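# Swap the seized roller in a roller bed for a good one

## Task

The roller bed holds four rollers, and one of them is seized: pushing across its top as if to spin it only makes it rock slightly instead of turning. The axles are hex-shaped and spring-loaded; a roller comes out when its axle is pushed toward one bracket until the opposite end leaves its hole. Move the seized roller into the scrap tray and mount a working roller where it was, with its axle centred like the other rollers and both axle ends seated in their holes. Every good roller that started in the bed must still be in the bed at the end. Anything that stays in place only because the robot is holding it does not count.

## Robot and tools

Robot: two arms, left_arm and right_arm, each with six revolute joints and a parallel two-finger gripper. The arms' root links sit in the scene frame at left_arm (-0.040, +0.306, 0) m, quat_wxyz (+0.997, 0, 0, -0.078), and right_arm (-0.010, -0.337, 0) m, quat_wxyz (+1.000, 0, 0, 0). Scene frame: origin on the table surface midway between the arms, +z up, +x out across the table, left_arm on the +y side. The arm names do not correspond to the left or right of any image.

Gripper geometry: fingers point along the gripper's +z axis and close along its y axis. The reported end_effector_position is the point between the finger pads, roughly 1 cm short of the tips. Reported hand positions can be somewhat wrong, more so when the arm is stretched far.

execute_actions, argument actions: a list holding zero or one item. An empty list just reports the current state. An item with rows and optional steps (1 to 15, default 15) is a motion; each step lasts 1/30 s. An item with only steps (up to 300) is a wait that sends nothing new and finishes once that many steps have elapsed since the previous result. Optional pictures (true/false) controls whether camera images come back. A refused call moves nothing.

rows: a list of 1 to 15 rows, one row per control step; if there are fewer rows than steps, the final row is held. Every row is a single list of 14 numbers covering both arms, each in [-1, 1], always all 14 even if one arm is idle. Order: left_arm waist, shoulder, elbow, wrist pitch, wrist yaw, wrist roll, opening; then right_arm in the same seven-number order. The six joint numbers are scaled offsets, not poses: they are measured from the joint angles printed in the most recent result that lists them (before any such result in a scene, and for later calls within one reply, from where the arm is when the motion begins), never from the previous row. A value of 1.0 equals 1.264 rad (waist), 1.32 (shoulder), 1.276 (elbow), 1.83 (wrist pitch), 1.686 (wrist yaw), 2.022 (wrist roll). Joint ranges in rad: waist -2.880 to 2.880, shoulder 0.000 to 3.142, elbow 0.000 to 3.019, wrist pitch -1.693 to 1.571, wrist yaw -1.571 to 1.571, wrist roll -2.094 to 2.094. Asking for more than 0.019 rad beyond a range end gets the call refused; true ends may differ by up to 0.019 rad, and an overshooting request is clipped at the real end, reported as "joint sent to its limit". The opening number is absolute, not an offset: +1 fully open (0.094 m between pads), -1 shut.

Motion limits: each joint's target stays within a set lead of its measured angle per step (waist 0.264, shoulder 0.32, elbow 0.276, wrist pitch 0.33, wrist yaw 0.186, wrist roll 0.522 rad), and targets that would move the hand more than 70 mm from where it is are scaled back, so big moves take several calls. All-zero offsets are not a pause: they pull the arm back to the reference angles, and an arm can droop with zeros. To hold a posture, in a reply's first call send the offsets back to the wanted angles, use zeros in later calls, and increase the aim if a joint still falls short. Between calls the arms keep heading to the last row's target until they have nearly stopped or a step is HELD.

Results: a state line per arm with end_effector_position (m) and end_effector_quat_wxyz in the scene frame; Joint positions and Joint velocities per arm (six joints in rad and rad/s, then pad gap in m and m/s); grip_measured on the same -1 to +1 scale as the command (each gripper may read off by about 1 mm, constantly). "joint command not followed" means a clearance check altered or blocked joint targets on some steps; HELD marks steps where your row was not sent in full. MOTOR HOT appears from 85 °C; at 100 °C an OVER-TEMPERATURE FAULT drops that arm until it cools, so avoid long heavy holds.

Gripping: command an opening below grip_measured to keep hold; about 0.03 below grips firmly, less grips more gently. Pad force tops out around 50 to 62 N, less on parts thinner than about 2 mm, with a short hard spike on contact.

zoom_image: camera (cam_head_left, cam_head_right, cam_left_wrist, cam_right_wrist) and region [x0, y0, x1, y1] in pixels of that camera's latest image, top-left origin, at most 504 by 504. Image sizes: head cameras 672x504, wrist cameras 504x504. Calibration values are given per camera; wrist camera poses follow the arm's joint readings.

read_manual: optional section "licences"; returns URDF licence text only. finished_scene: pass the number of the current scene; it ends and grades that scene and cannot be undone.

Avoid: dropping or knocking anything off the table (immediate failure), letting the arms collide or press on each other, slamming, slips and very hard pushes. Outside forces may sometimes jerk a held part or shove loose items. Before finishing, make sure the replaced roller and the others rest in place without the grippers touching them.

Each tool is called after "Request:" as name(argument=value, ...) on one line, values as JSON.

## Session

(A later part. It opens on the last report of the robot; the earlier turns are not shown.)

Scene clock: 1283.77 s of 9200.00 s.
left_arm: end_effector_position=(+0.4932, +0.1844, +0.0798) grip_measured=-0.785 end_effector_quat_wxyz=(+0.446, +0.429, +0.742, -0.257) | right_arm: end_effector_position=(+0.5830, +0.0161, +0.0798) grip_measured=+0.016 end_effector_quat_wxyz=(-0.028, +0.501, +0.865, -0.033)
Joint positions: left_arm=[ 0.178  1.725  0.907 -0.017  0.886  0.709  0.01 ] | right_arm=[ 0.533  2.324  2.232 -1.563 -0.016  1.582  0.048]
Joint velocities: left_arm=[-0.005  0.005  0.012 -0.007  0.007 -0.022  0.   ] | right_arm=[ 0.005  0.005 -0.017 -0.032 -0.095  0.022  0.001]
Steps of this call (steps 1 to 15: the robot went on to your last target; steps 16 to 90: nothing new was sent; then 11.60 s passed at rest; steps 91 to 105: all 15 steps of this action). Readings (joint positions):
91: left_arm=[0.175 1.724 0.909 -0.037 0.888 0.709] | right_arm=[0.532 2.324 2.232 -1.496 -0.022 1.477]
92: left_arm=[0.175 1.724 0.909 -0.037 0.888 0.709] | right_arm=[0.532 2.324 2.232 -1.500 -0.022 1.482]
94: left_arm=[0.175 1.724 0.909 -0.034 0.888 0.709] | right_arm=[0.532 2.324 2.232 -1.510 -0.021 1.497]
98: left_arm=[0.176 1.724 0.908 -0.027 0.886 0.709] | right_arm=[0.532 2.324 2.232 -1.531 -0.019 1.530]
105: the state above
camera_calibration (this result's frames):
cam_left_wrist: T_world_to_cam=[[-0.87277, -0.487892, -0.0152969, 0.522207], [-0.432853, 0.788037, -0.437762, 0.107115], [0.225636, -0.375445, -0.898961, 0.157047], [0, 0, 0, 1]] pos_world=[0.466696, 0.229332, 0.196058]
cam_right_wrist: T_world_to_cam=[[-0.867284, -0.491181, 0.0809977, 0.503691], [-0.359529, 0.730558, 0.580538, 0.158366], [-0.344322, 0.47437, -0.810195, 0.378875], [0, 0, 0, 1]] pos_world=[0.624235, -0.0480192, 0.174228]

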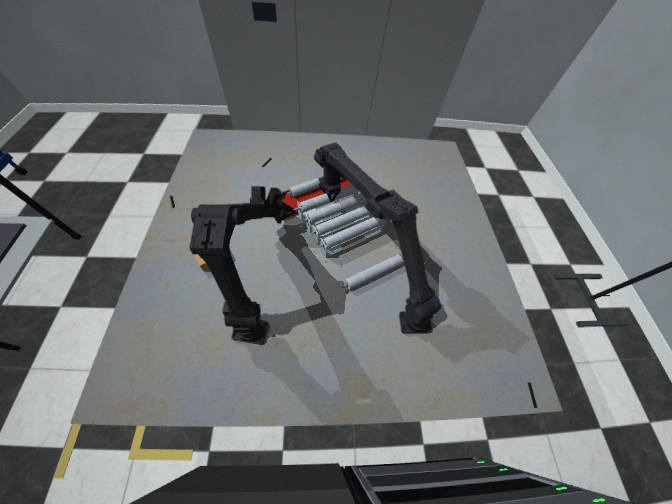

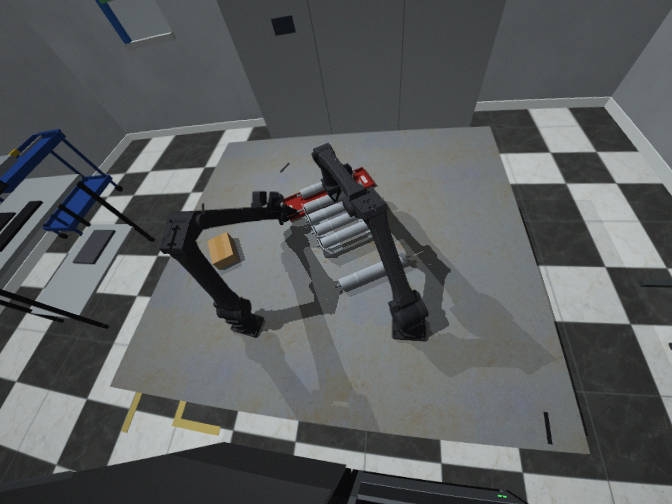

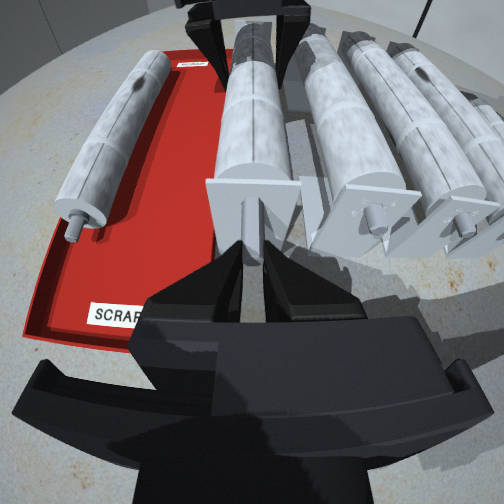

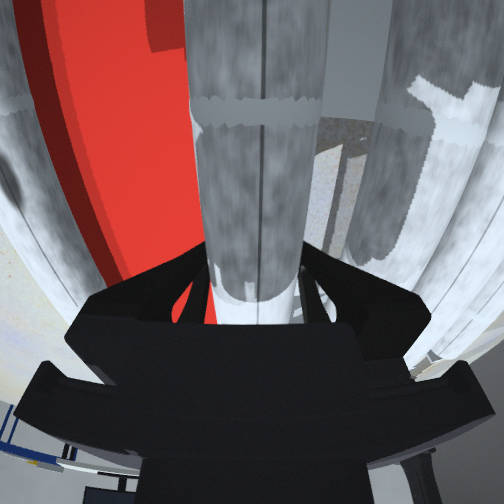

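Request:
execute_actions(actions=[{"rows":[[0.04,0,-0.01,0,0,0,-0.85,0.002,-0.028,0.08,-0.012,0.01,0.02,-0.05],[0.04,0,-0.01,0,0,0,-0.85,0.004,-0.028,0.08,-0.012,0.015,0.02,-0.05],[0.04,0,-0.01,0,0,0,-0.85,0.006,-0.028,0.08,-0.012,0.02,0.02,-0.05],[0.04,0,-0.01,0,0,0,-0.85,0.008,-0.028,0.08,-0.012,0.025,0.02,-0.05],[0.04,0,-0.01,0,0,0,-0.85,0.01,-0.028,0.08,-0.012,0.03,0.02,-0.05],[0.04,0,-0.01,0,0,0,-0.85,0.012,-0.028,0.08,-0.012,0.035,0.02,-0.05],[0.04,0,-0.01,0,0,0,-0.85,0.014,-0.028,0.08,-0.012,0.04,0.02,-0.05]],"steps":15}])

Request:
zoom_image(camera="cam_left_wrist", region=[200, 0, 360, 120])

Scene clock: 1302.63 s of 9200.00 s.
left_arm: end_effector_position=(+0.4930, +0.1847, +0.0794) grip_measured=-0.785 end_effector_quat_wxyz=(+0.446, +0.429, +0.742, -0.257) | right_arm: end_effector_position=(+0.5834, +0.0167, +0.0816) grip_measured=+0.016 end_effector_quat_wxyz=(-0.002, +0.498, +0.866, -0.046)
Joint positions: left_arm=[ 0.179  1.725  0.906 -0.017  0.885  0.709  0.01 ] | right_arm=[ 0.548  2.324  2.236 -1.566  0.04   1.594  0.048]
Joint velocities: left_arm=[-0.005 -0.005  0.007 -0.012 -0.095 -0.051  0.001] | right_arm=[ 0.005 -0.015 -0.002 -0.022 -0.066 -0.022 -0.001]
Steps of this call (steps 1 to 15: the robot went on to your last target; steps 16 to 90: nothing new was sent; then 15.37 s passed at rest; steps 91 to 105: all 15 steps of this action). Readings (joint positions):
91: left_arm=[0.179 1.725 0.907 -0.017 0.886 0.709] | right_arm=[0.534 2.324 2.232 -1.565 -0.014 1.587]
92: left_arm=[0.179 1.725 0.907 -0.017 0.886 0.709] | right_arm=[0.535 2.324 2.232 -1.565 -0.010 1.587]
94: left_arm=[0.179 1.725 0.907 -0.017 0.886 0.709] | right_arm=[0.539 2.324 2.232 -1.565 0.004 1.590]
98: left_arm=[0.179 1.725 0.906 -0.017 0.885 0.709] | right_arm=[0.547 2.324 2.235 -1.565 0.036 1.593]
105: the state above
camera_calibration (this result's frames):
cam_left_wrist: T_world_to_cam=[[-0.872345, -0.488664, -0.0148886, 0.522061], [-0.433896, 0.78789, -0.436994, 0.107125], [0.225274, -0.37475, -0.899341, 0.156948], [0, 0, 0, 1]] pos_world=[0.466543, 0.229526, 0.195735]
cam_right_wrist: T_world_to_cam=[[-0.866076, -0.493793, 0.0779852, 0.503696], [-0.382258, 0.754668, 0.53325, 0.173737], [-0.322168, 0.432025, -0.842355, 0.370615], [0, 0, 0, 1]] pos_world=[0.622051, -0.0425066, 0.180264]

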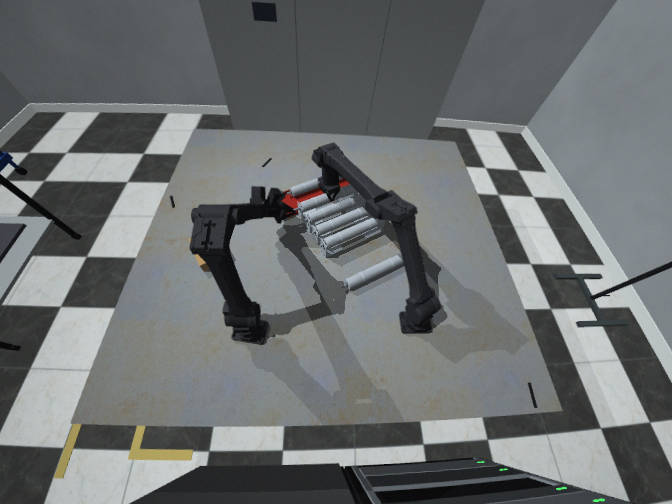

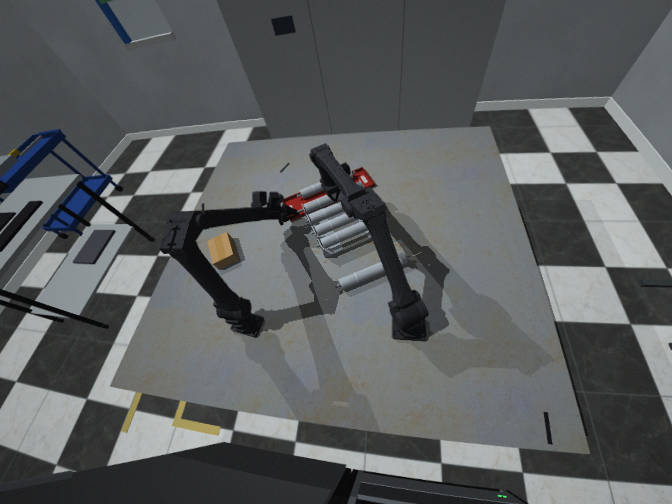

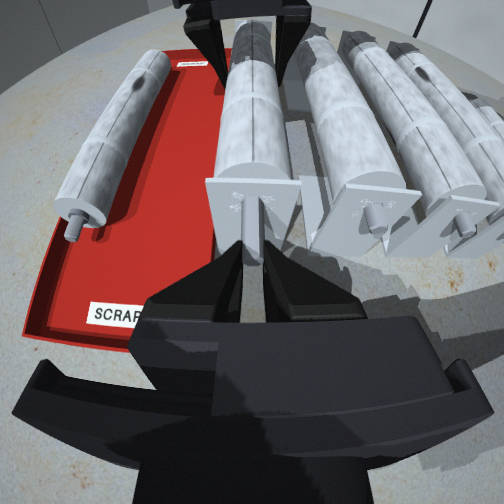

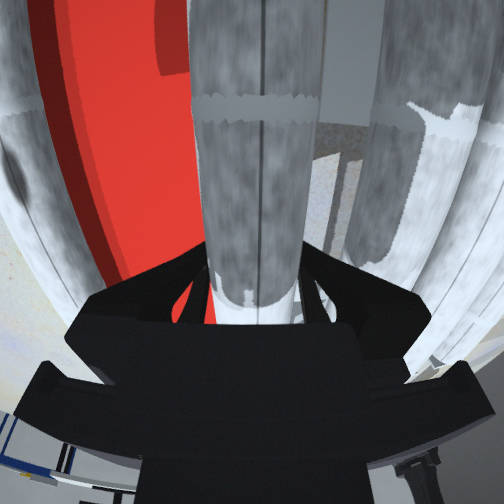

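Region (200, 0, 360, 120) of cam_left_wrist's 504x504 image, scaled by 3.150, with more detail than that image has; it fills the top 378 rows of this view, and the rest is white.

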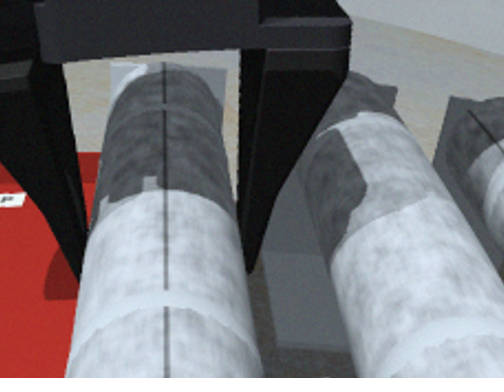

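Request:
execute_actions(actions=[{"rows":[[0.04,0,-0.01,0.006,0,0,-0.85,0.002,-0.026,0.08,-0.014,0.005,0.02,-0.05],[0.04,0,-0.01,0.008,0,0,-0.85,0.004,-0.025,0.082,-0.017,0.009,0.022,-0.05],[0.04,0,-0.01,0.01,0,0,-0.85,0.006,-0.025,0.084,-0.02,0.013,0.024,-0.05],[0.04,0,-0.01,0.01,0,0,-0.85,0.006,-0.025,0.086,-0.022,0.017,0.026,-0.05],[0.04,0,-0.01,0.01,0,0,-0.85,0.006,-0.025,0.087,-0.024,0.02,0.028,-0.05]],"steps":15}])

Request:
zoom_image(camera="cam_left_wrist", region=[200, 0, 360, 120])

Scene clock: 1313.97 s of 9200.00 s.
left_arm: end_effector_position=(+0.4934, +0.1848, +0.0787) grip_measured=-0.786 end_effector_quat_wxyz=(+0.448, +0.430, +0.741, -0.255) | right_arm: end_effector_position=(+0.5817, +0.0157, +0.0858) grip_measured=+0.016 end_effector_quat_wxyz=(+0.005, +0.504, +0.862, -0.055)
Joint positions: left_arm=[ 0.179  1.727  0.903 -0.005  0.884  0.709  0.01 ] | right_arm=[ 0.553  2.324  2.246 -1.585  0.061  1.614  0.048]
Joint velocities: left_arm=[-0.005 -0.005 -0.022  0.017  0.007  0.007 -0.001] | right_arm=[-0.005 -0.005 -0.007 -0.007  0.022 -0.037 -0.001]
Steps of this call (steps 1 to 15: the robot went on to your last target; steps 16 to 90: nothing new was sent; then 7.83 s passed at rest; steps 91 to 105: all 15 steps of this action). Readings (joint positions):
91: left_arm=[0.179 1.725 0.906 -0.016 0.885 0.709] | right_arm=[0.548 2.324 2.236 -1.566 0.040 1.595]
92: left_arm=[0.179 1.725 0.905 -0.014 0.885 0.709] | right_arm=[0.548 2.324 2.237 -1.569 0.040 1.598]
94: left_arm=[0.179 1.726 0.904 -0.009 0.884 0.709] | right_arm=[0.549 2.324 2.240 -1.575 0.047 1.604]
98: left_arm=[0.179 1.727 0.903 -0.006 0.884 0.709] | right_arm=[0.553 2.324 2.246 -1.584 0.061 1.612]
105: the state above
camera_calibration (this result's frames):
cam_left_wrist: T_world_to_cam=[[-0.871971, -0.489098, -0.0212152, 0.522847], [-0.431298, 0.787982, -0.439394, 0.105831], [0.231624, -0.373988, -0.898044, 0.152918], [0, 0, 0, 1]] pos_world=[0.466132, 0.229521, 0.194921]
cam_right_wrist: T_world_to_cam=[[-0.872753, -0.480604, 0.0855673, 0.504449], [-0.374794, 0.772006, 0.513359, 0.168674], [-0.312781, 0.415965, -0.853898, 0.369768], [0, 0, 0, 1]] pos_world=[0.619133, -0.0415879, 0.185989]

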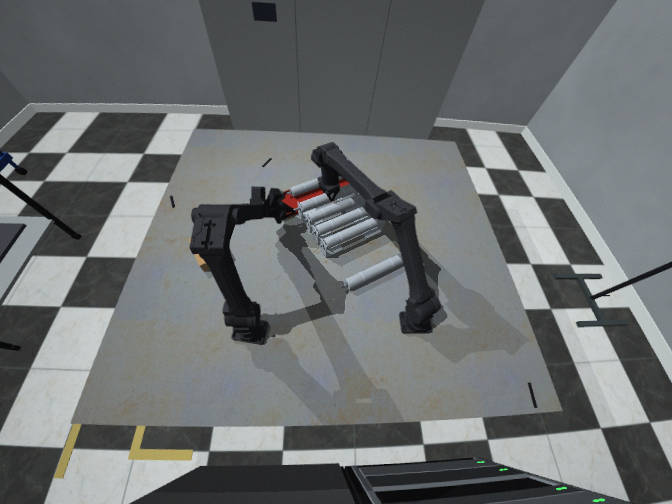

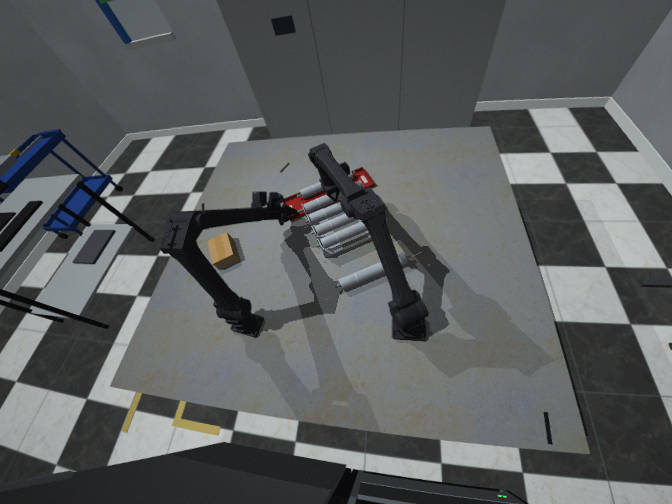

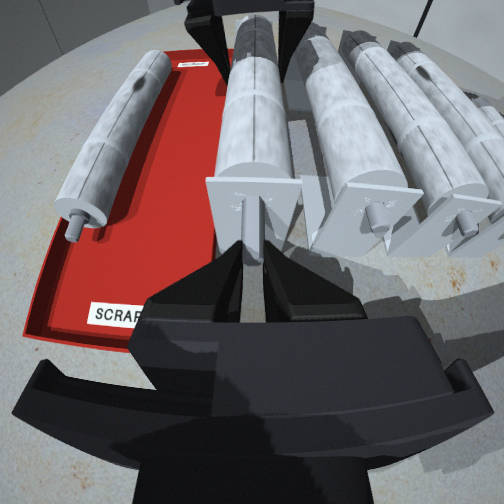

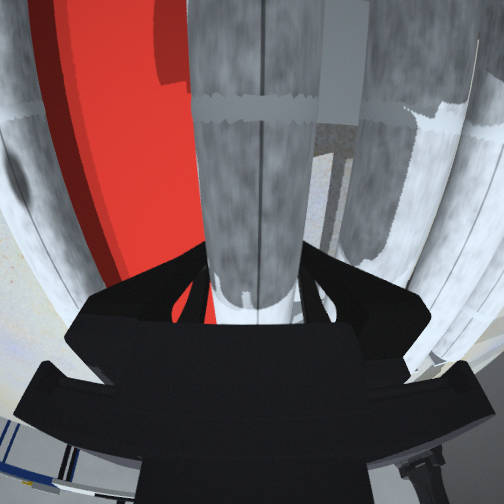

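Region (200, 0, 360, 120) of cam_left_wrist's 504x504 image, scaled by 3.150, with more detail than that image has; it fills the top 378 rows of this view, and the rest is white.

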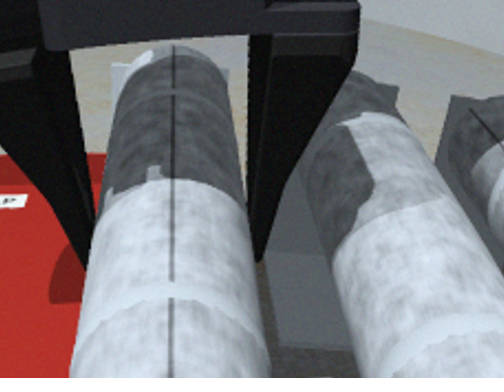

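Request:
execute_actions(actions=[{"rows":[[0.035,0,-0.005,0,0,0,-0.85,0,-0.032,0.05,0,0,0,-0.05],[0.03,0.003,0,0,0,0,-0.85,0,-0.032,0.05,0,0,0,-0.05],[0.025,0.006,0.004,0,0,0,-0.85,0,-0.032,0.05,0,0,0,-0.05],[0.02,0.009,0.008,0,0,0,-0.85,0,-0.032,0.05,0,0,0,-0.05],[0.015,0.012,0.012,0,0,0,-0.85,0,-0.032,0.05,0,0,0,-0.05],[0.01,0.015,0.016,0,0,0,-0.85,0,-0.032,0.05,0,0,0,-0.05],[0.005,0.018,0.02,0,0,0,-0.85,0,-0.032,0.05,0,0,0,-0.05],[0,0.02,0.025,0,0,0,-0.85,0,-0.032,0.05,0,0,0,-0.05],[-0.005,0.02,0.03,0,0,0,-0.85,0,-0.032,0.05,0,0,0,-0.05]],"steps":15}], pictures=false)

Request:
execute_actions(actions=[{"rows":[[0,0.01,0.01,0,0,0,-0.78,0,-0.032,0.05,0,0,0,-0.05],[0,0.01,0.01,0,0,0,-0.7,0,-0.032,0.05,0,0,0,-0.05],[0,0.01,0.01,0,0,0,-0.5,0,-0.032,0.05,0,0,0,-0.05]],"steps":10}])

Scene clock: 1323.13 s of 9200.00 s.
left_arm: end_effector_position=(+0.4952, +0.1809, +0.0784) grip_measured=-0.786 end_effector_quat_wxyz=(+0.448, +0.433, +0.739, -0.257) | right_arm: end_effector_position=(+0.5814, +0.0163, +0.0857) grip_measured=+0.016 end_effector_quat_wxyz=(+0.004, +0.504, +0.862, -0.054)
Joint positions: left_arm=[ 0.171  1.733  0.91  -0.005  0.885  0.709  0.01 ] | right_arm=[ 0.553  2.324  2.246 -1.585  0.057  1.614  0.048]
Joint velocities: left_arm=[-0.015 -0.015 -0.012  0.012  0.007 -0.007 -0.   ] | right_arm=[-0.015 -0.024 -0.012 -0.002 -0.007 -0.066 -0.   ]
Steps of this call (steps 1 to 15: the robot went on to your last target; steps 16 to 90: nothing new was sent; then 5.67 s passed at rest; steps 91 to 105: all 15 steps of this action). Readings (joint positions):
91: left_arm=[0.179 1.727 0.903 -0.005 0.884 0.709] | right_arm=[0.553 2.324 2.246 -1.585 0.059 1.614]
92: left_arm=[0.179 1.727 0.903 -0.005 0.884 0.709] | right_arm=[0.553 2.324 2.246 -1.585 0.057 1.614]
94: left_arm=[0.179 1.728 0.903 -0.005 0.884 0.709] | right_arm=[0.553 2.324 2.246 -1.585 0.057 1.614]
98: left_arm=[0.176 1.729 0.905 -0.005 0.884 0.709] | right_arm=[0.553 2.324 2.246 -1.585 0.057 1.614]
105: the state above

Scene clock: 1323.47 s of 9200.00 s.
left_arm: end_effector_position=(+0.4952, +0.1809, +0.0784) grip_measured=-0.502 end_effector_quat_wxyz=(+0.448, +0.433, +0.739, -0.257) | right_arm: end_effector_position=(+0.5814, +0.0163, +0.0857) grip_measured=+0.016 end_effector_quat_wxyz=(+0.004, +0.504, +0.862, -0.054)
Joint positions: left_arm=[ 0.171  1.733  0.91  -0.005  0.885  0.709  0.023] | right_arm=[ 0.553  2.324  2.246 -1.585  0.057  1.614  0.048]
Joint velocities: left_arm=[-0.015  0.015 -0.027  0.002 -0.022 -0.037 -0.   ] | right_arm=[-0.015 -0.024 -0.002  0.002 -0.037 -0.007  0.   ]
Steps of this call (steps 1 to 10: all 10 steps of this action). Readings (joint positions):
1: left_arm=[0.171 1.733 0.910 -0.005 0.885 0.709] | right_arm=[0.553 2.324 2.246 -1.585 0.057 1.614]
2: left_arm=[0.171 1.733 0.910 -0.005 0.885 0.709] | right_arm=[0.553 2.324 2.246 -1.585 0.057 1.614]
4: left_arm=[0.171 1.733 0.910 -0.005 0.885 0.709] | right_arm=[0.553 2.324 2.246 -1.585 0.057 1.614]
8: left_arm=[0.171 1.733 0.910 -0.005 0.885 0.709] | right_arm=[0.553 2.324 2.246 -1.585 0.057 1.614]
10: the state above
camera_calibration (this result's frames):
cam_left_wrist: T_world_to_cam=[[-0.875592, -0.482545, -0.0220933, 0.523162], [-0.424866, 0.791081, -0.440091, 0.105815], [0.229842, -0.375954, -0.897681, 0.152004], [0, 0, 0, 1]] pos_world=[0.468097, 0.225888, 0.194577]
cam_right_wrist: T_world_to_cam=[[-0.872409, -0.481255, 0.0854225, 0.504332], [-0.374208, 0.770067, 0.516687, 0.167537], [-0.314439, 0.418797, -0.851902, 0.370139], [0, 0, 0, 1]] pos_world=[0.619064, -0.0413156, 0.185677]

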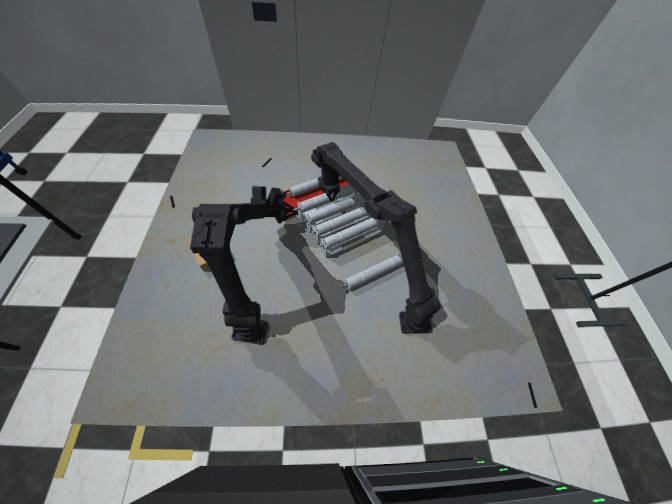

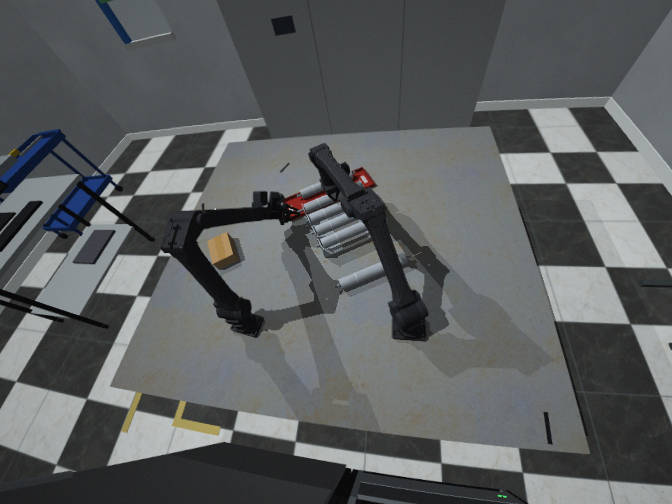

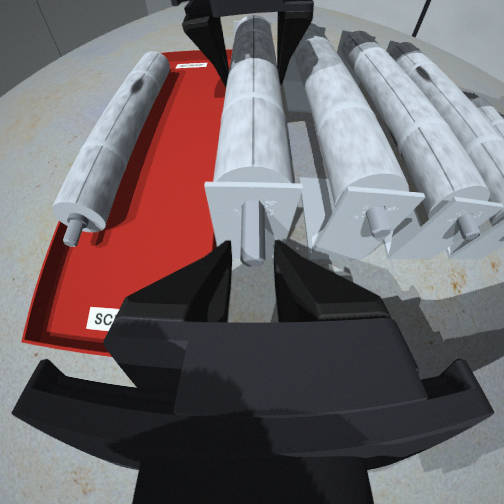

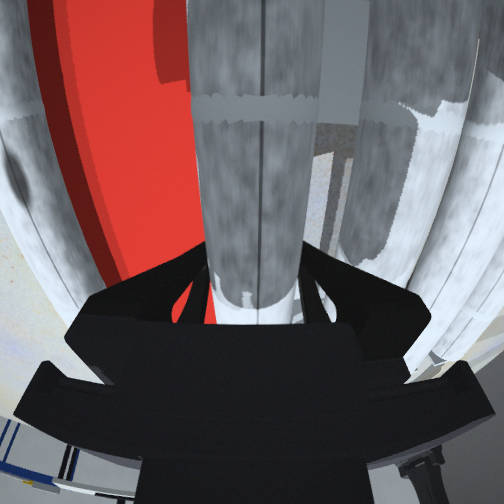

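Request:
execute_actions(actions=[{"rows":[[0,0.01,0.01,0,0,0,-0.5,0,-0.032,0.02,0.004,0,0,-0.05],[0,0.01,0.01,0,0,0,-0.5,0,-0.032,0.016,0.006,0,0,-0.05],[0,0.01,0.01,0,0,0,-0.5,0,-0.032,0.013,0.006,0,0,-0.05],[0,0.01,0.01,0,0,0,-0.5,0,-0.032,0.012,0.006,0,0,-0.05],[0,0.01,0.01,0,0,0,-0.5,0,-0.032,0.011,0.006,0,0,-0.05],[0,0.01,0.01,0,0,0,-0.5,0,-0.032,0.01,0.006,0,0,-0.05],[0,0.01,0.01,0,0,0,-0.5,0,-0.032,0.009,0.006,0,0,-0.05],[0,0.01,0.01,0,0,0,-0.5,0,-0.032,0.008,0.006,0,0,-0.05],[0,0.01,0.01,0,0,0,-0.5,0,-0.032,0.007,0.006,0,0,-0.05]],"steps":15}])

Request:
zoom_image(camera="cam_left_wrist", region=[200, 0, 360, 120])

Scene clock: 1333.77 s of 9200.00 s.
left_arm: end_effector_position=(+0.4952, +0.1809, +0.0784) grip_measured=-0.502 end_effector_quat_wxyz=(+0.448, +0.433, +0.739, -0.257) | right_arm: end_effector_position=(+0.5814, +0.0164, +0.0854) grip_measured=+0.016 end_effector_quat_wxyz=(+0.004, +0.504, +0.862, -0.054)
Joint positions: left_arm=[ 0.171  1.733  0.91  -0.005  0.885  0.709  0.023] | right_arm=[ 0.553  2.324  2.245 -1.584  0.057  1.614  0.048]
Joint velocities: left_arm=[ 0.005 -0.015  0.002 -0.007 -0.022 -0.007  0.001] | right_arm=[-0.005 -0.015  0.002  0.017 -0.066 -0.007 -0.001]
Steps of this call (steps 1 to 15: the robot went on to your last target; steps 16 to 90: nothing new was sent; then 6.80 s passed at rest; steps 91 to 105: all 15 steps of this action). Readings (joint positions):
91: left_arm=[0.171 1.733 0.910 -0.005 0.885 0.709] | right_arm=[0.553 2.324 2.246 -1.584 0.057 1.614]
92: left_arm=[0.171 1.733 0.910 -0.005 0.885 0.709] | right_arm=[0.553 2.324 2.246 -1.584 0.057 1.614]
94: left_arm=[0.171 1.733 0.910 -0.005 0.885 0.709] | right_arm=[0.553 2.324 2.246 -1.584 0.057 1.614]
98: left_arm=[0.171 1.733 0.910 -0.005 0.885 0.709] | right_arm=[0.553 2.324 2.246 -1.584 0.057 1.614]
105: the state above
camera_calibration (this result's frames):
cam_left_wrist: T_world_to_cam=[[-0.875592, -0.482545, -0.0220933, 0.523162], [-0.424866, 0.791081, -0.440091, 0.105815], [0.229842, -0.375954, -0.897681, 0.152004], [0, 0, 0, 1]] pos_world=[0.468097, 0.225888, 0.194577]
cam_right_wrist: T_world_to_cam=[[-0.872436, -0.481272, 0.0850428, 0.504477], [-0.374375, 0.769963, 0.51672, 0.167782], [-0.314163, 0.418967, -0.85192, 0.369726], [0, 0, 0, 1]] pos_world=[0.619091, -0.0412987, 0.185378]

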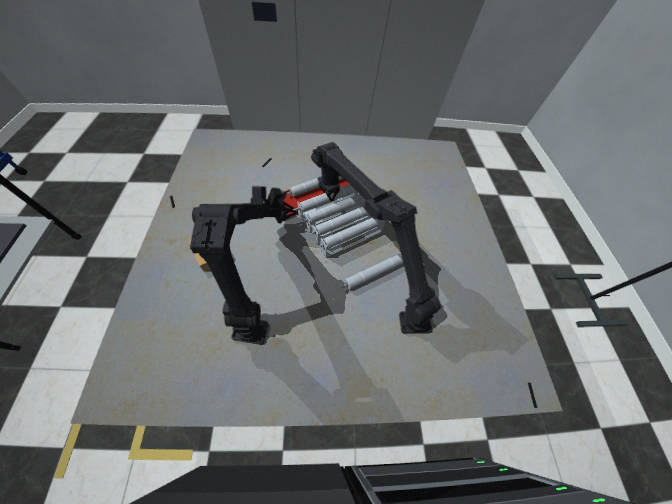

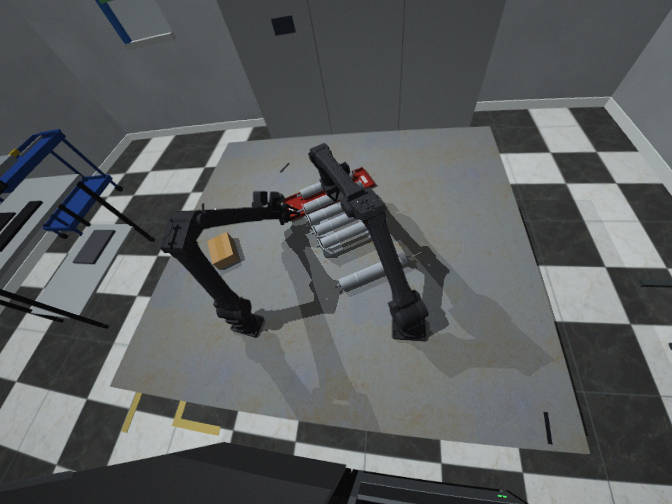

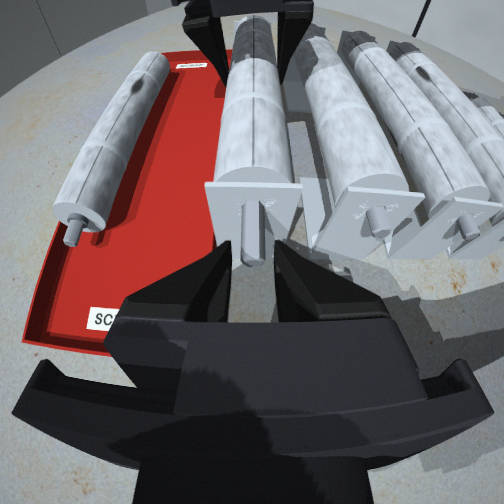

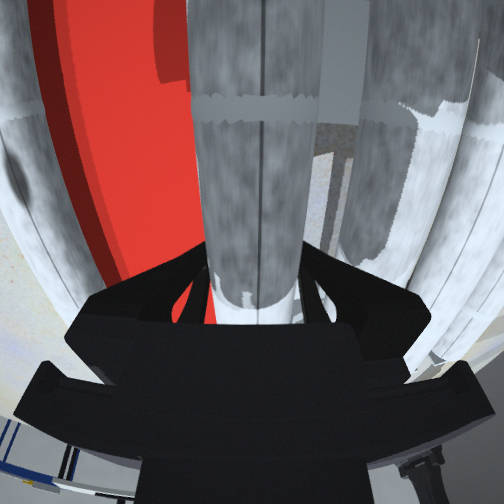

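Region (200, 0, 360, 120) of cam_left_wrist's 504x504 image, scaled by 3.150, with more detail than that image has; it fills the top 378 rows of this view, and the rest is white.

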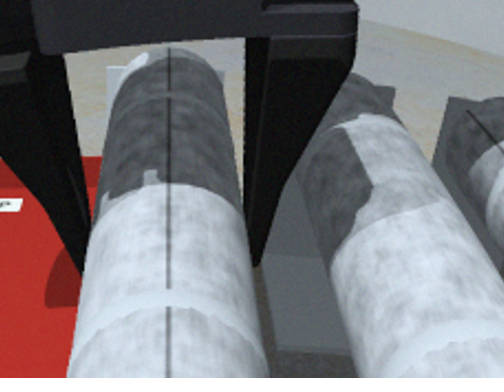

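Request:
execute_actions(actions=[{"rows":[[0,0.01,0.01,0,0,0,-0.5,0,-0.032,0.006,0.008,0,-0.006,-0.05],[0,0.01,0.01,0,0,0,-0.5,0,-0.032,0.005,0.01,0,-0.008,-0.05],[0,0.01,0.01,0,0,0,-0.5,0,-0.032,0.004,0.012,0,-0.01,-0.05],[0,0.01,0.01,0,0,0,-0.5,0,-0.032,0.003,0.013,0,-0.01,-0.05],[0,0.01,0.01,0,0,0,-0.5,0,-0.032,0.002,0.014,0,-0.01,-0.05],[0,0.01,0.01,0,0,0,-0.5,0,-0.032,0.001,0.014,0,-0.01,-0.05],[0,0.01,0.01,0,0,0,-0.5,0,-0.032,0.0,0.014,0,-0.01,-0.05]],"steps":15}])

Request:
zoom_image(camera="cam_left_wrist", region=[200, 0, 360, 120])

Scene clock: 1341.57 s of 9200.00 s.
left_arm: end_effector_position=(+0.4952, +0.1809, +0.0784) grip_measured=-0.502 end_effector_quat_wxyz=(+0.448, +0.433, +0.739, -0.257) | right_arm: end_effector_position=(+0.5814, +0.0164, +0.0843) grip_measured=+0.016 end_effector_quat_wxyz=(+0.004, +0.503, +0.862, -0.054)
Joint positions: left_arm=[ 0.171  1.733  0.91  -0.005  0.885  0.709  0.023] | right_arm=[ 0.553  2.324  2.242 -1.58   0.057  1.612  0.048]
Joint velocities: left_arm=[-0.015 -0.005 -0.007 -0.007 -0.022  0.007  0.   ] | right_arm=[-0.015  0.005  0.007 -0.007 -0.007 -0.066  0.   ]
Steps of this call (steps 1 to 15: the robot went on to your last target; steps 16 to 90: nothing new was sent; then 4.30 s passed at rest; steps 91 to 105: all 15 steps of this action). Readings (joint positions):
91: left_arm=[0.171 1.733 0.910 -0.005 0.885 0.709] | right_arm=[0.553 2.324 2.245 -1.583 0.057 1.613]
92: left_arm=[0.171 1.733 0.910 -0.005 0.885 0.709] | right_arm=[0.553 2.324 2.245 -1.583 0.057 1.612]
94: left_arm=[0.171 1.733 0.910 -0.005 0.885 0.709] | right_arm=[0.553 2.324 2.243 -1.581 0.057 1.612]
98: left_arm=[0.171 1.733 0.910 -0.005 0.885 0.709] | right_arm=[0.553 2.324 2.242 -1.580 0.057 1.612]
105: the state above
camera_calibration (this result's frames):
cam_left_wrist: T_world_to_cam=[[-0.875592, -0.482545, -0.0220933, 0.523162], [-0.424866, 0.791081, -0.440091, 0.105815], [0.229842, -0.375954, -0.897681, 0.152004], [0, 0, 0, 1]] pos_world=[0.468097, 0.225888, 0.194577]
cam_right_wrist: T_world_to_cam=[[-0.87172, -0.482618, 0.0847571, 0.504205], [-0.375634, 0.769253, 0.516864, 0.169119], [-0.314647, 0.418723, -0.851862, 0.369009], [0, 0, 0, 1]] pos_world=[0.619161, -0.0412692, 0.184199]

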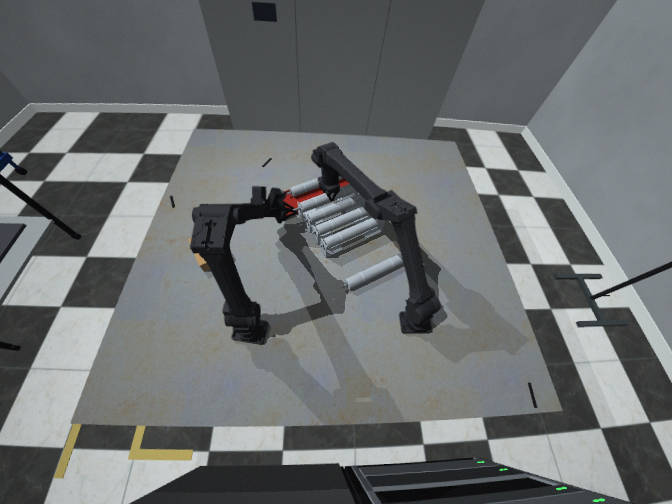

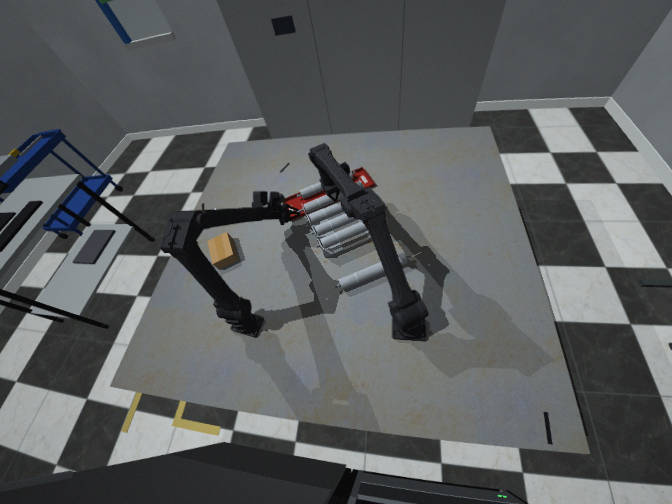

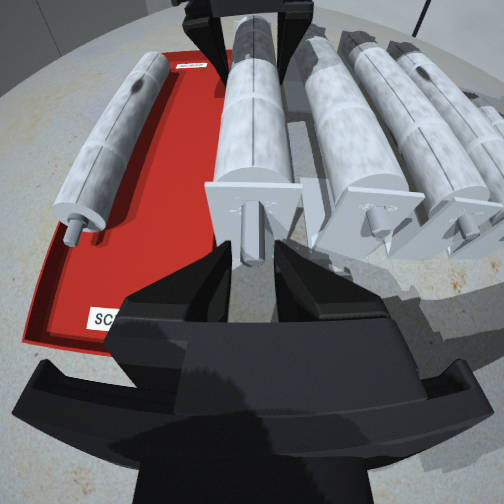

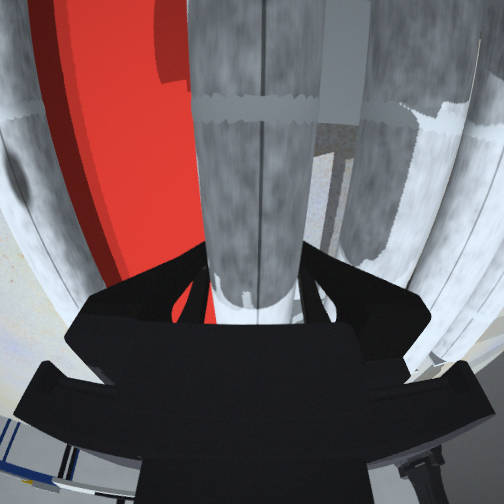

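Region (200, 0, 360, 120) of cam_left_wrist's 504x504 image, scaled by 3.150, with more detail than that image has; it fills the top 378 rows of this view, and the rest is white.

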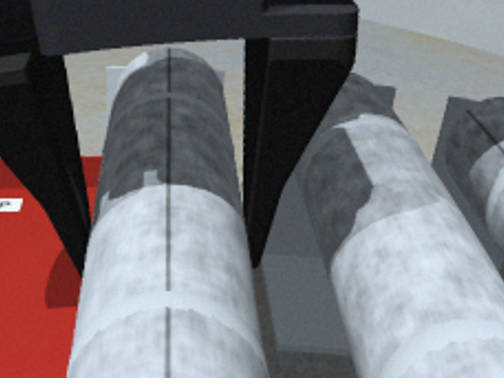

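Request:
execute_actions(actions=[{"rows":[[0,0.01,0.01,0,0,0,-0.5,0,-0.032,0.001,0.012,0,-0.01,-0.05],[0,0.01,0.01,0,0,0,-0.5,0,-0.032,-0.001,0.013,0,-0.012,-0.05],[0,0.01,0.01,0,0,0,-0.5,0,-0.032,-0.003,0.014,0,-0.014,-0.05],[0,0.01,0.01,0,0,0,-0.5,0,-0.032,-0.005,0.015,0,-0.016,-0.05],[0,0.01,0.01,0,0,0,-0.5,0,-0.032,-0.007,0.016,0,-0.018,-0.05],[0,0.01,0.01,0,0,0,-0.5,0,-0.032,-0.009,0.017,0,-0.018,-0.05],[0,0.01,0.01,0,0,0,-0.5,0,-0.032,-0.011,0.018,0,-0.018,-0.05]],"steps":15}])

Request:
zoom_image(camera="cam_left_wrist", region=[200, 0, 360, 120])

Scene clock: 1349.87 s of 9200.00 s.
left_arm: end_effector_position=(+0.4952, +0.1809, +0.0784) grip_measured=-0.502 end_effector_quat_wxyz=(+0.448, +0.433, +0.739, -0.257) | right_arm: end_effector_position=(+0.5825, +0.0165, +0.0814) grip_measured=+0.016 end_effector_quat_wxyz=(+0.005, +0.500, +0.865, -0.051)
Joint positions: left_arm=[ 0.171  1.733  0.91  -0.005  0.885  0.709  0.023] | right_arm=[ 0.552  2.322  2.232 -1.565  0.057  1.602  0.048]
Joint velocities: left_arm=[-0.005 -0.015  0.007  0.007 -0.037 -0.007 -0.   ] | right_arm=[-0.005 -0.024 -0.012 -0.007 -0.007 -0.051  0.   ]
Steps of this call (steps 1 to 15: the robot went on to your last target; steps 16 to 90: nothing new was sent; then 4.80 s passed at rest; steps 91 to 105: all 15 steps of this action). Readings (joint positions):
91: left_arm=[0.171 1.733 0.910 -0.005 0.885 0.709] | right_arm=[0.553 2.324 2.242 -1.580 0.057 1.612]
92: left_arm=[0.171 1.733 0.910 -0.005 0.885 0.709] | right_arm=[0.553 2.324 2.242 -1.580 0.057 1.612]
94: left_arm=[0.171 1.733 0.910 -0.005 0.885 0.709] | right_arm=[0.553 2.324 2.240 -1.577 0.057 1.610]
98: left_arm=[0.171 1.733 0.910 -0.005 0.885 0.709] | right_arm=[0.553 2.323 2.233 -1.566 0.056 1.603]
105: the state above
camera_calibration (this result's frames):
cam_left_wrist: T_world_to_cam=[[-0.875592, -0.482545, -0.0220933, 0.523162], [-0.424866, 0.791081, -0.440091, 0.105815], [0.229842, -0.375954, -0.897681, 0.152004], [0, 0, 0, 1]] pos_world=[0.468097, 0.225888, 0.194577]
cam_right_wrist: T_world_to_cam=[[-0.86788, -0.490528, 0.078529, 0.50381], [-0.384619, 0.763541, 0.518722, 0.176055], [-0.314408, 0.419985, -0.851328, 0.36658], [0, 0, 0, 1]] pos_world=[0.620216, -0.0412509, 0.181192]

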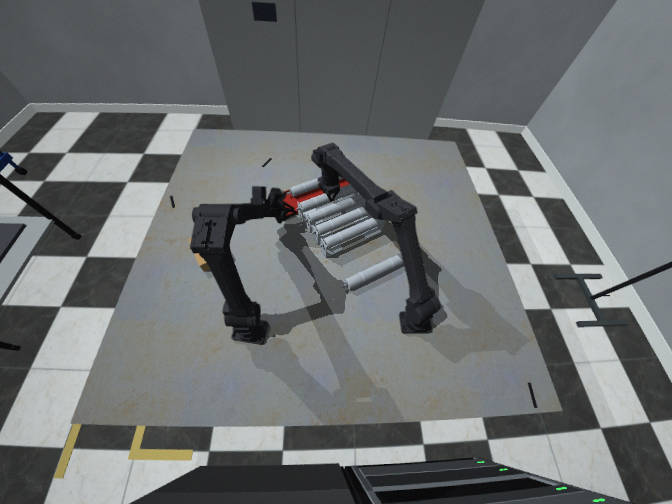

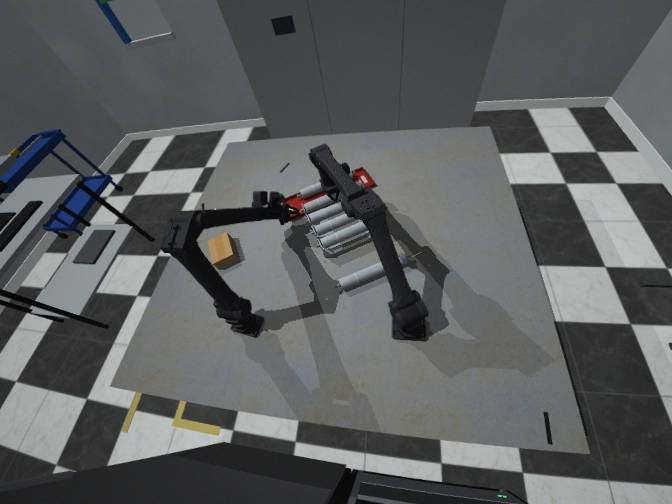

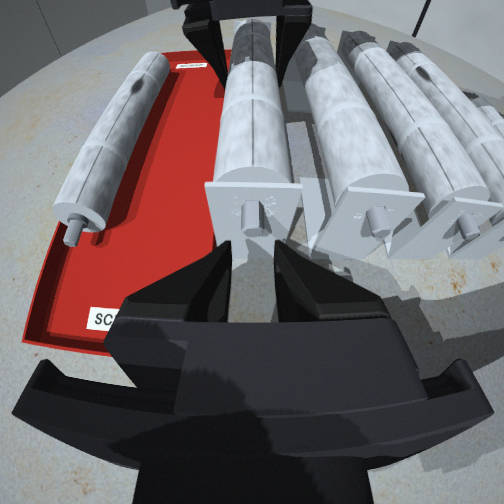

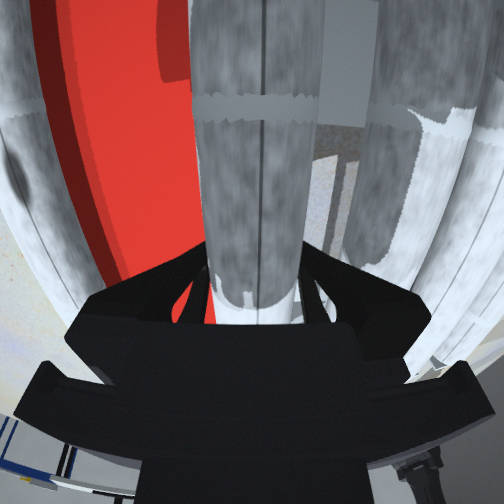

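Region (200, 0, 360, 120) of cam_left_wrist's 504x504 image, scaled by 3.150, with more detail than that image has; it fills the top 378 rows of this view, and the rest is white.

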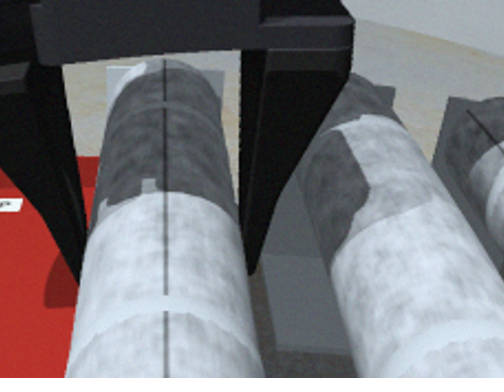

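Request:
execute_actions(actions=[{"rows":[[0,0.01,0.01,0,0,0,-0.5,-0.006,-0.03,0.03,0,0,0,-0.05],[0,0.01,0.01,0,0,0,-0.5,-0.011,-0.03,0.03,0,0,0,-0.05],[0,0.01,0.01,0,0,0,-0.5,-0.013,-0.03,0.03,0,0,0,-0.05],[0,0.01,0.01,0,0,0,-0.5,-0.013,-0.03,0.03,0,0,0,-0.05],[0,0.01,0.01,0,0,0,-0.5,-0.013,-0.03,0.03,0,0,0,-0.05],[0,0.01,0.01,0,0,0,-0.5,-0.005,-0.01,0.015,0,0,0,-0.05],[0,0.01,0.01,0,0,0,-0.5,-0.005,0,0.015,0,0,0,0.05],[0,0.01,0.01,0,0,0,-0.5,-0.005,0,0.015,0,0,0,0.2],[0,0.01,0.01,0,0,0,-0.5,-0.005,0,0.015,0,0,0,0.25],[0,0.01,0.01,0,0,0,-0.5,-0.005,0,0.015,0,0,0,0.25],[0,0.01,0.01,0,0,0,-0.5,-0.005,-0.02,0.015,0,0,0,0.25],[0,0.01,0.01,0,0,0,-0.5,-0.005,-0.04,0.015,0,0,0,0.25],[0,0.01,0.01,0,0,0,-0.5,-0.005,-0.07,0.015,0,0,0,0.25],[0,0.01,0.01,0,0,0,-0.5,-0.005,-0.1,0.015,0,0,0,0.25],[0,0.01,0.01,0,0,0,-0.5,-0.005,-0.12,0.015,0,0,0,0.25]],"steps":15}], pictures=false)

Request:
execute_actions(actions=[{"steps":15}])

Scene clock: 1366.40 s of 9200.00 s.
left_arm: end_effector_position=(+0.4952, +0.1809, +0.0784) grip_measured=-0.502 end_effector_quat_wxyz=(+0.448, +0.433, +0.739, -0.257) | right_arm: end_effector_position=(+0.5839, +0.0160, +0.0966) grip_measured=+0.248 end_effector_quat_wxyz=(+0.009, +0.501, +0.864, -0.040)
Joint positions: left_arm=[ 0.171  1.733  0.91  -0.005  0.885  0.709  0.023] | right_arm=[ 0.55   2.3    2.232 -1.565  0.054  1.602  0.059]
Joint velocities: left_arm=[-0.005 -0.024 -0.007 -0.002 -0.022 -0.037 -0.   ] | right_arm=[-0.005 -0.357 -0.017  0.002  0.022 -0.037 -0.   ]
Steps of this call (steps 1 to 15: the robot went on to your last target; steps 16 to 90: nothing new was sent; then 13.03 s passed at rest; steps 91 to 105: all 15 steps of this action). Readings (joint positions):
91: left_arm=[0.171 1.733 0.910 -0.005 0.885 0.709] | right_arm=[0.552 2.322 2.232 -1.565 0.056 1.602]
92: left_arm=[0.171 1.733 0.910 -0.005 0.885 0.709] | right_arm=[0.552 2.322 2.232 -1.565 0.056 1.602]
94: left_arm=[0.171 1.733 0.910 -0.005 0.885 0.709] | right_arm=[0.550 2.322 2.232 -1.565 0.052 1.602]
98: left_arm=[0.171 1.733 0.910 -0.005 0.885 0.709] | right_arm=[0.550 2.322 2.232 -1.565 0.053 1.602]
105: the state above

Scene clock: 1366.90 s of 9200.00 s.
left_arm: end_effector_position=(+0.4952, +0.1809, +0.0784) grip_measured=-0.502 end_effector_quat_wxyz=(+0.448, +0.433, +0.739, -0.257) | right_arm: end_effector_position=(+0.5804, +0.0138, +0.2116) grip_measured=+0.248 end_effector_quat_wxyz=(+0.050, +0.503, +0.862, +0.036)
Joint positions: left_arm=[ 0.171  1.733  0.91  -0.005  0.885  0.709  0.023] | right_arm=[ 0.55   2.128  2.232 -1.565  0.055  1.602  0.059]
Joint velocities: left_arm=[ 0.005  0.005 -0.002 -0.012 -0.051 -0.022  0.   ] | right_arm=[-0.005  0.093  0.017 -0.012  0.022  0.051  0.001]
Steps of this call (steps 1 to 15: the robot went on to your last target). Readings (joint positions):
1: left_arm=[0.171 1.733 0.910 -0.005 0.885 0.709] | right_arm=[0.550 2.287 2.232 -1.565 0.054 1.602]
2: left_arm=[0.171 1.733 0.910 -0.005 0.885 0.709] | right_arm=[0.550 2.272 2.232 -1.565 0.054 1.602]
4: left_arm=[0.171 1.733 0.910 -0.005 0.885 0.709] | right_arm=[0.550 2.236 2.232 -1.565 0.054 1.602]
8: left_arm=[0.171 1.733 0.910 -0.005 0.885 0.709] | right_arm=[0.550 2.162 2.232 -1.565 0.055 1.602]
15: the state above
camera_calibration (this result's frames):
cam_left_wrist: T_world_to_cam=[[-0.875592, -0.482545, -0.0220933, 0.523162], [-0.424866, 0.791081, -0.440091, 0.105815], [0.229842, -0.375954, -0.897681, 0.152004], [0, 0, 0, 1]] pos_world=[0.468097, 0.225888, 0.194577]
cam_right_wrist: T_world_to_cam=[[-0.865896, -0.486624, -0.115853, 0.530428], [-0.469344, 0.710239, 0.524669, 0.158436], [-0.173033, 0.508683, -0.843387, 0.393002], [0, 0, 0, 1]] pos_world=[0.601658, -0.0543223, 0.309777]

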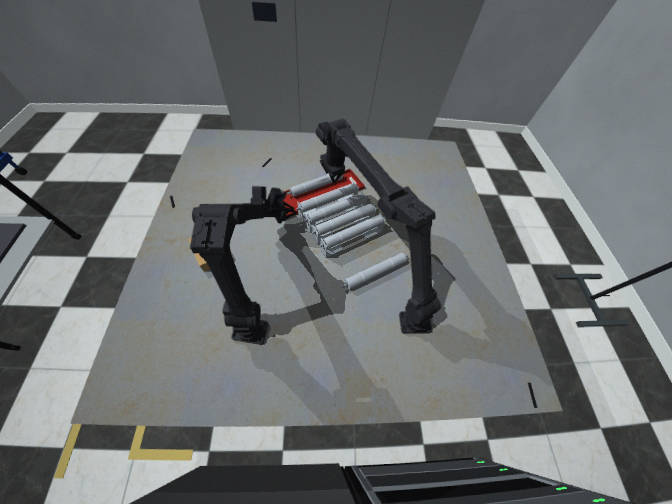

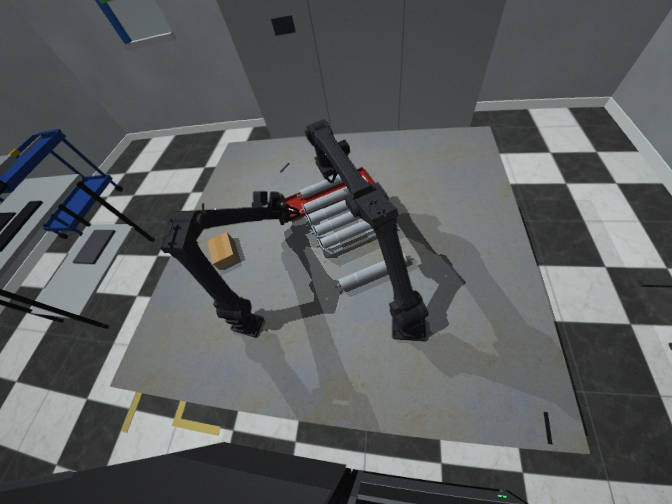

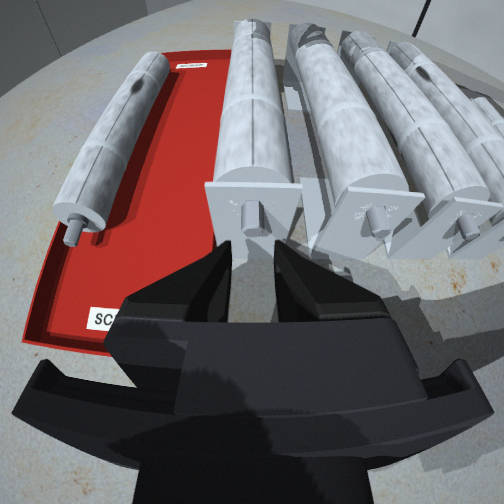

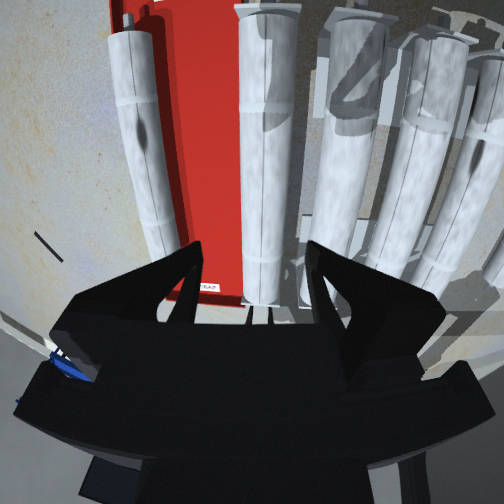

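Request:
finished_scene(scene=1)

The scene is finished: the task was done.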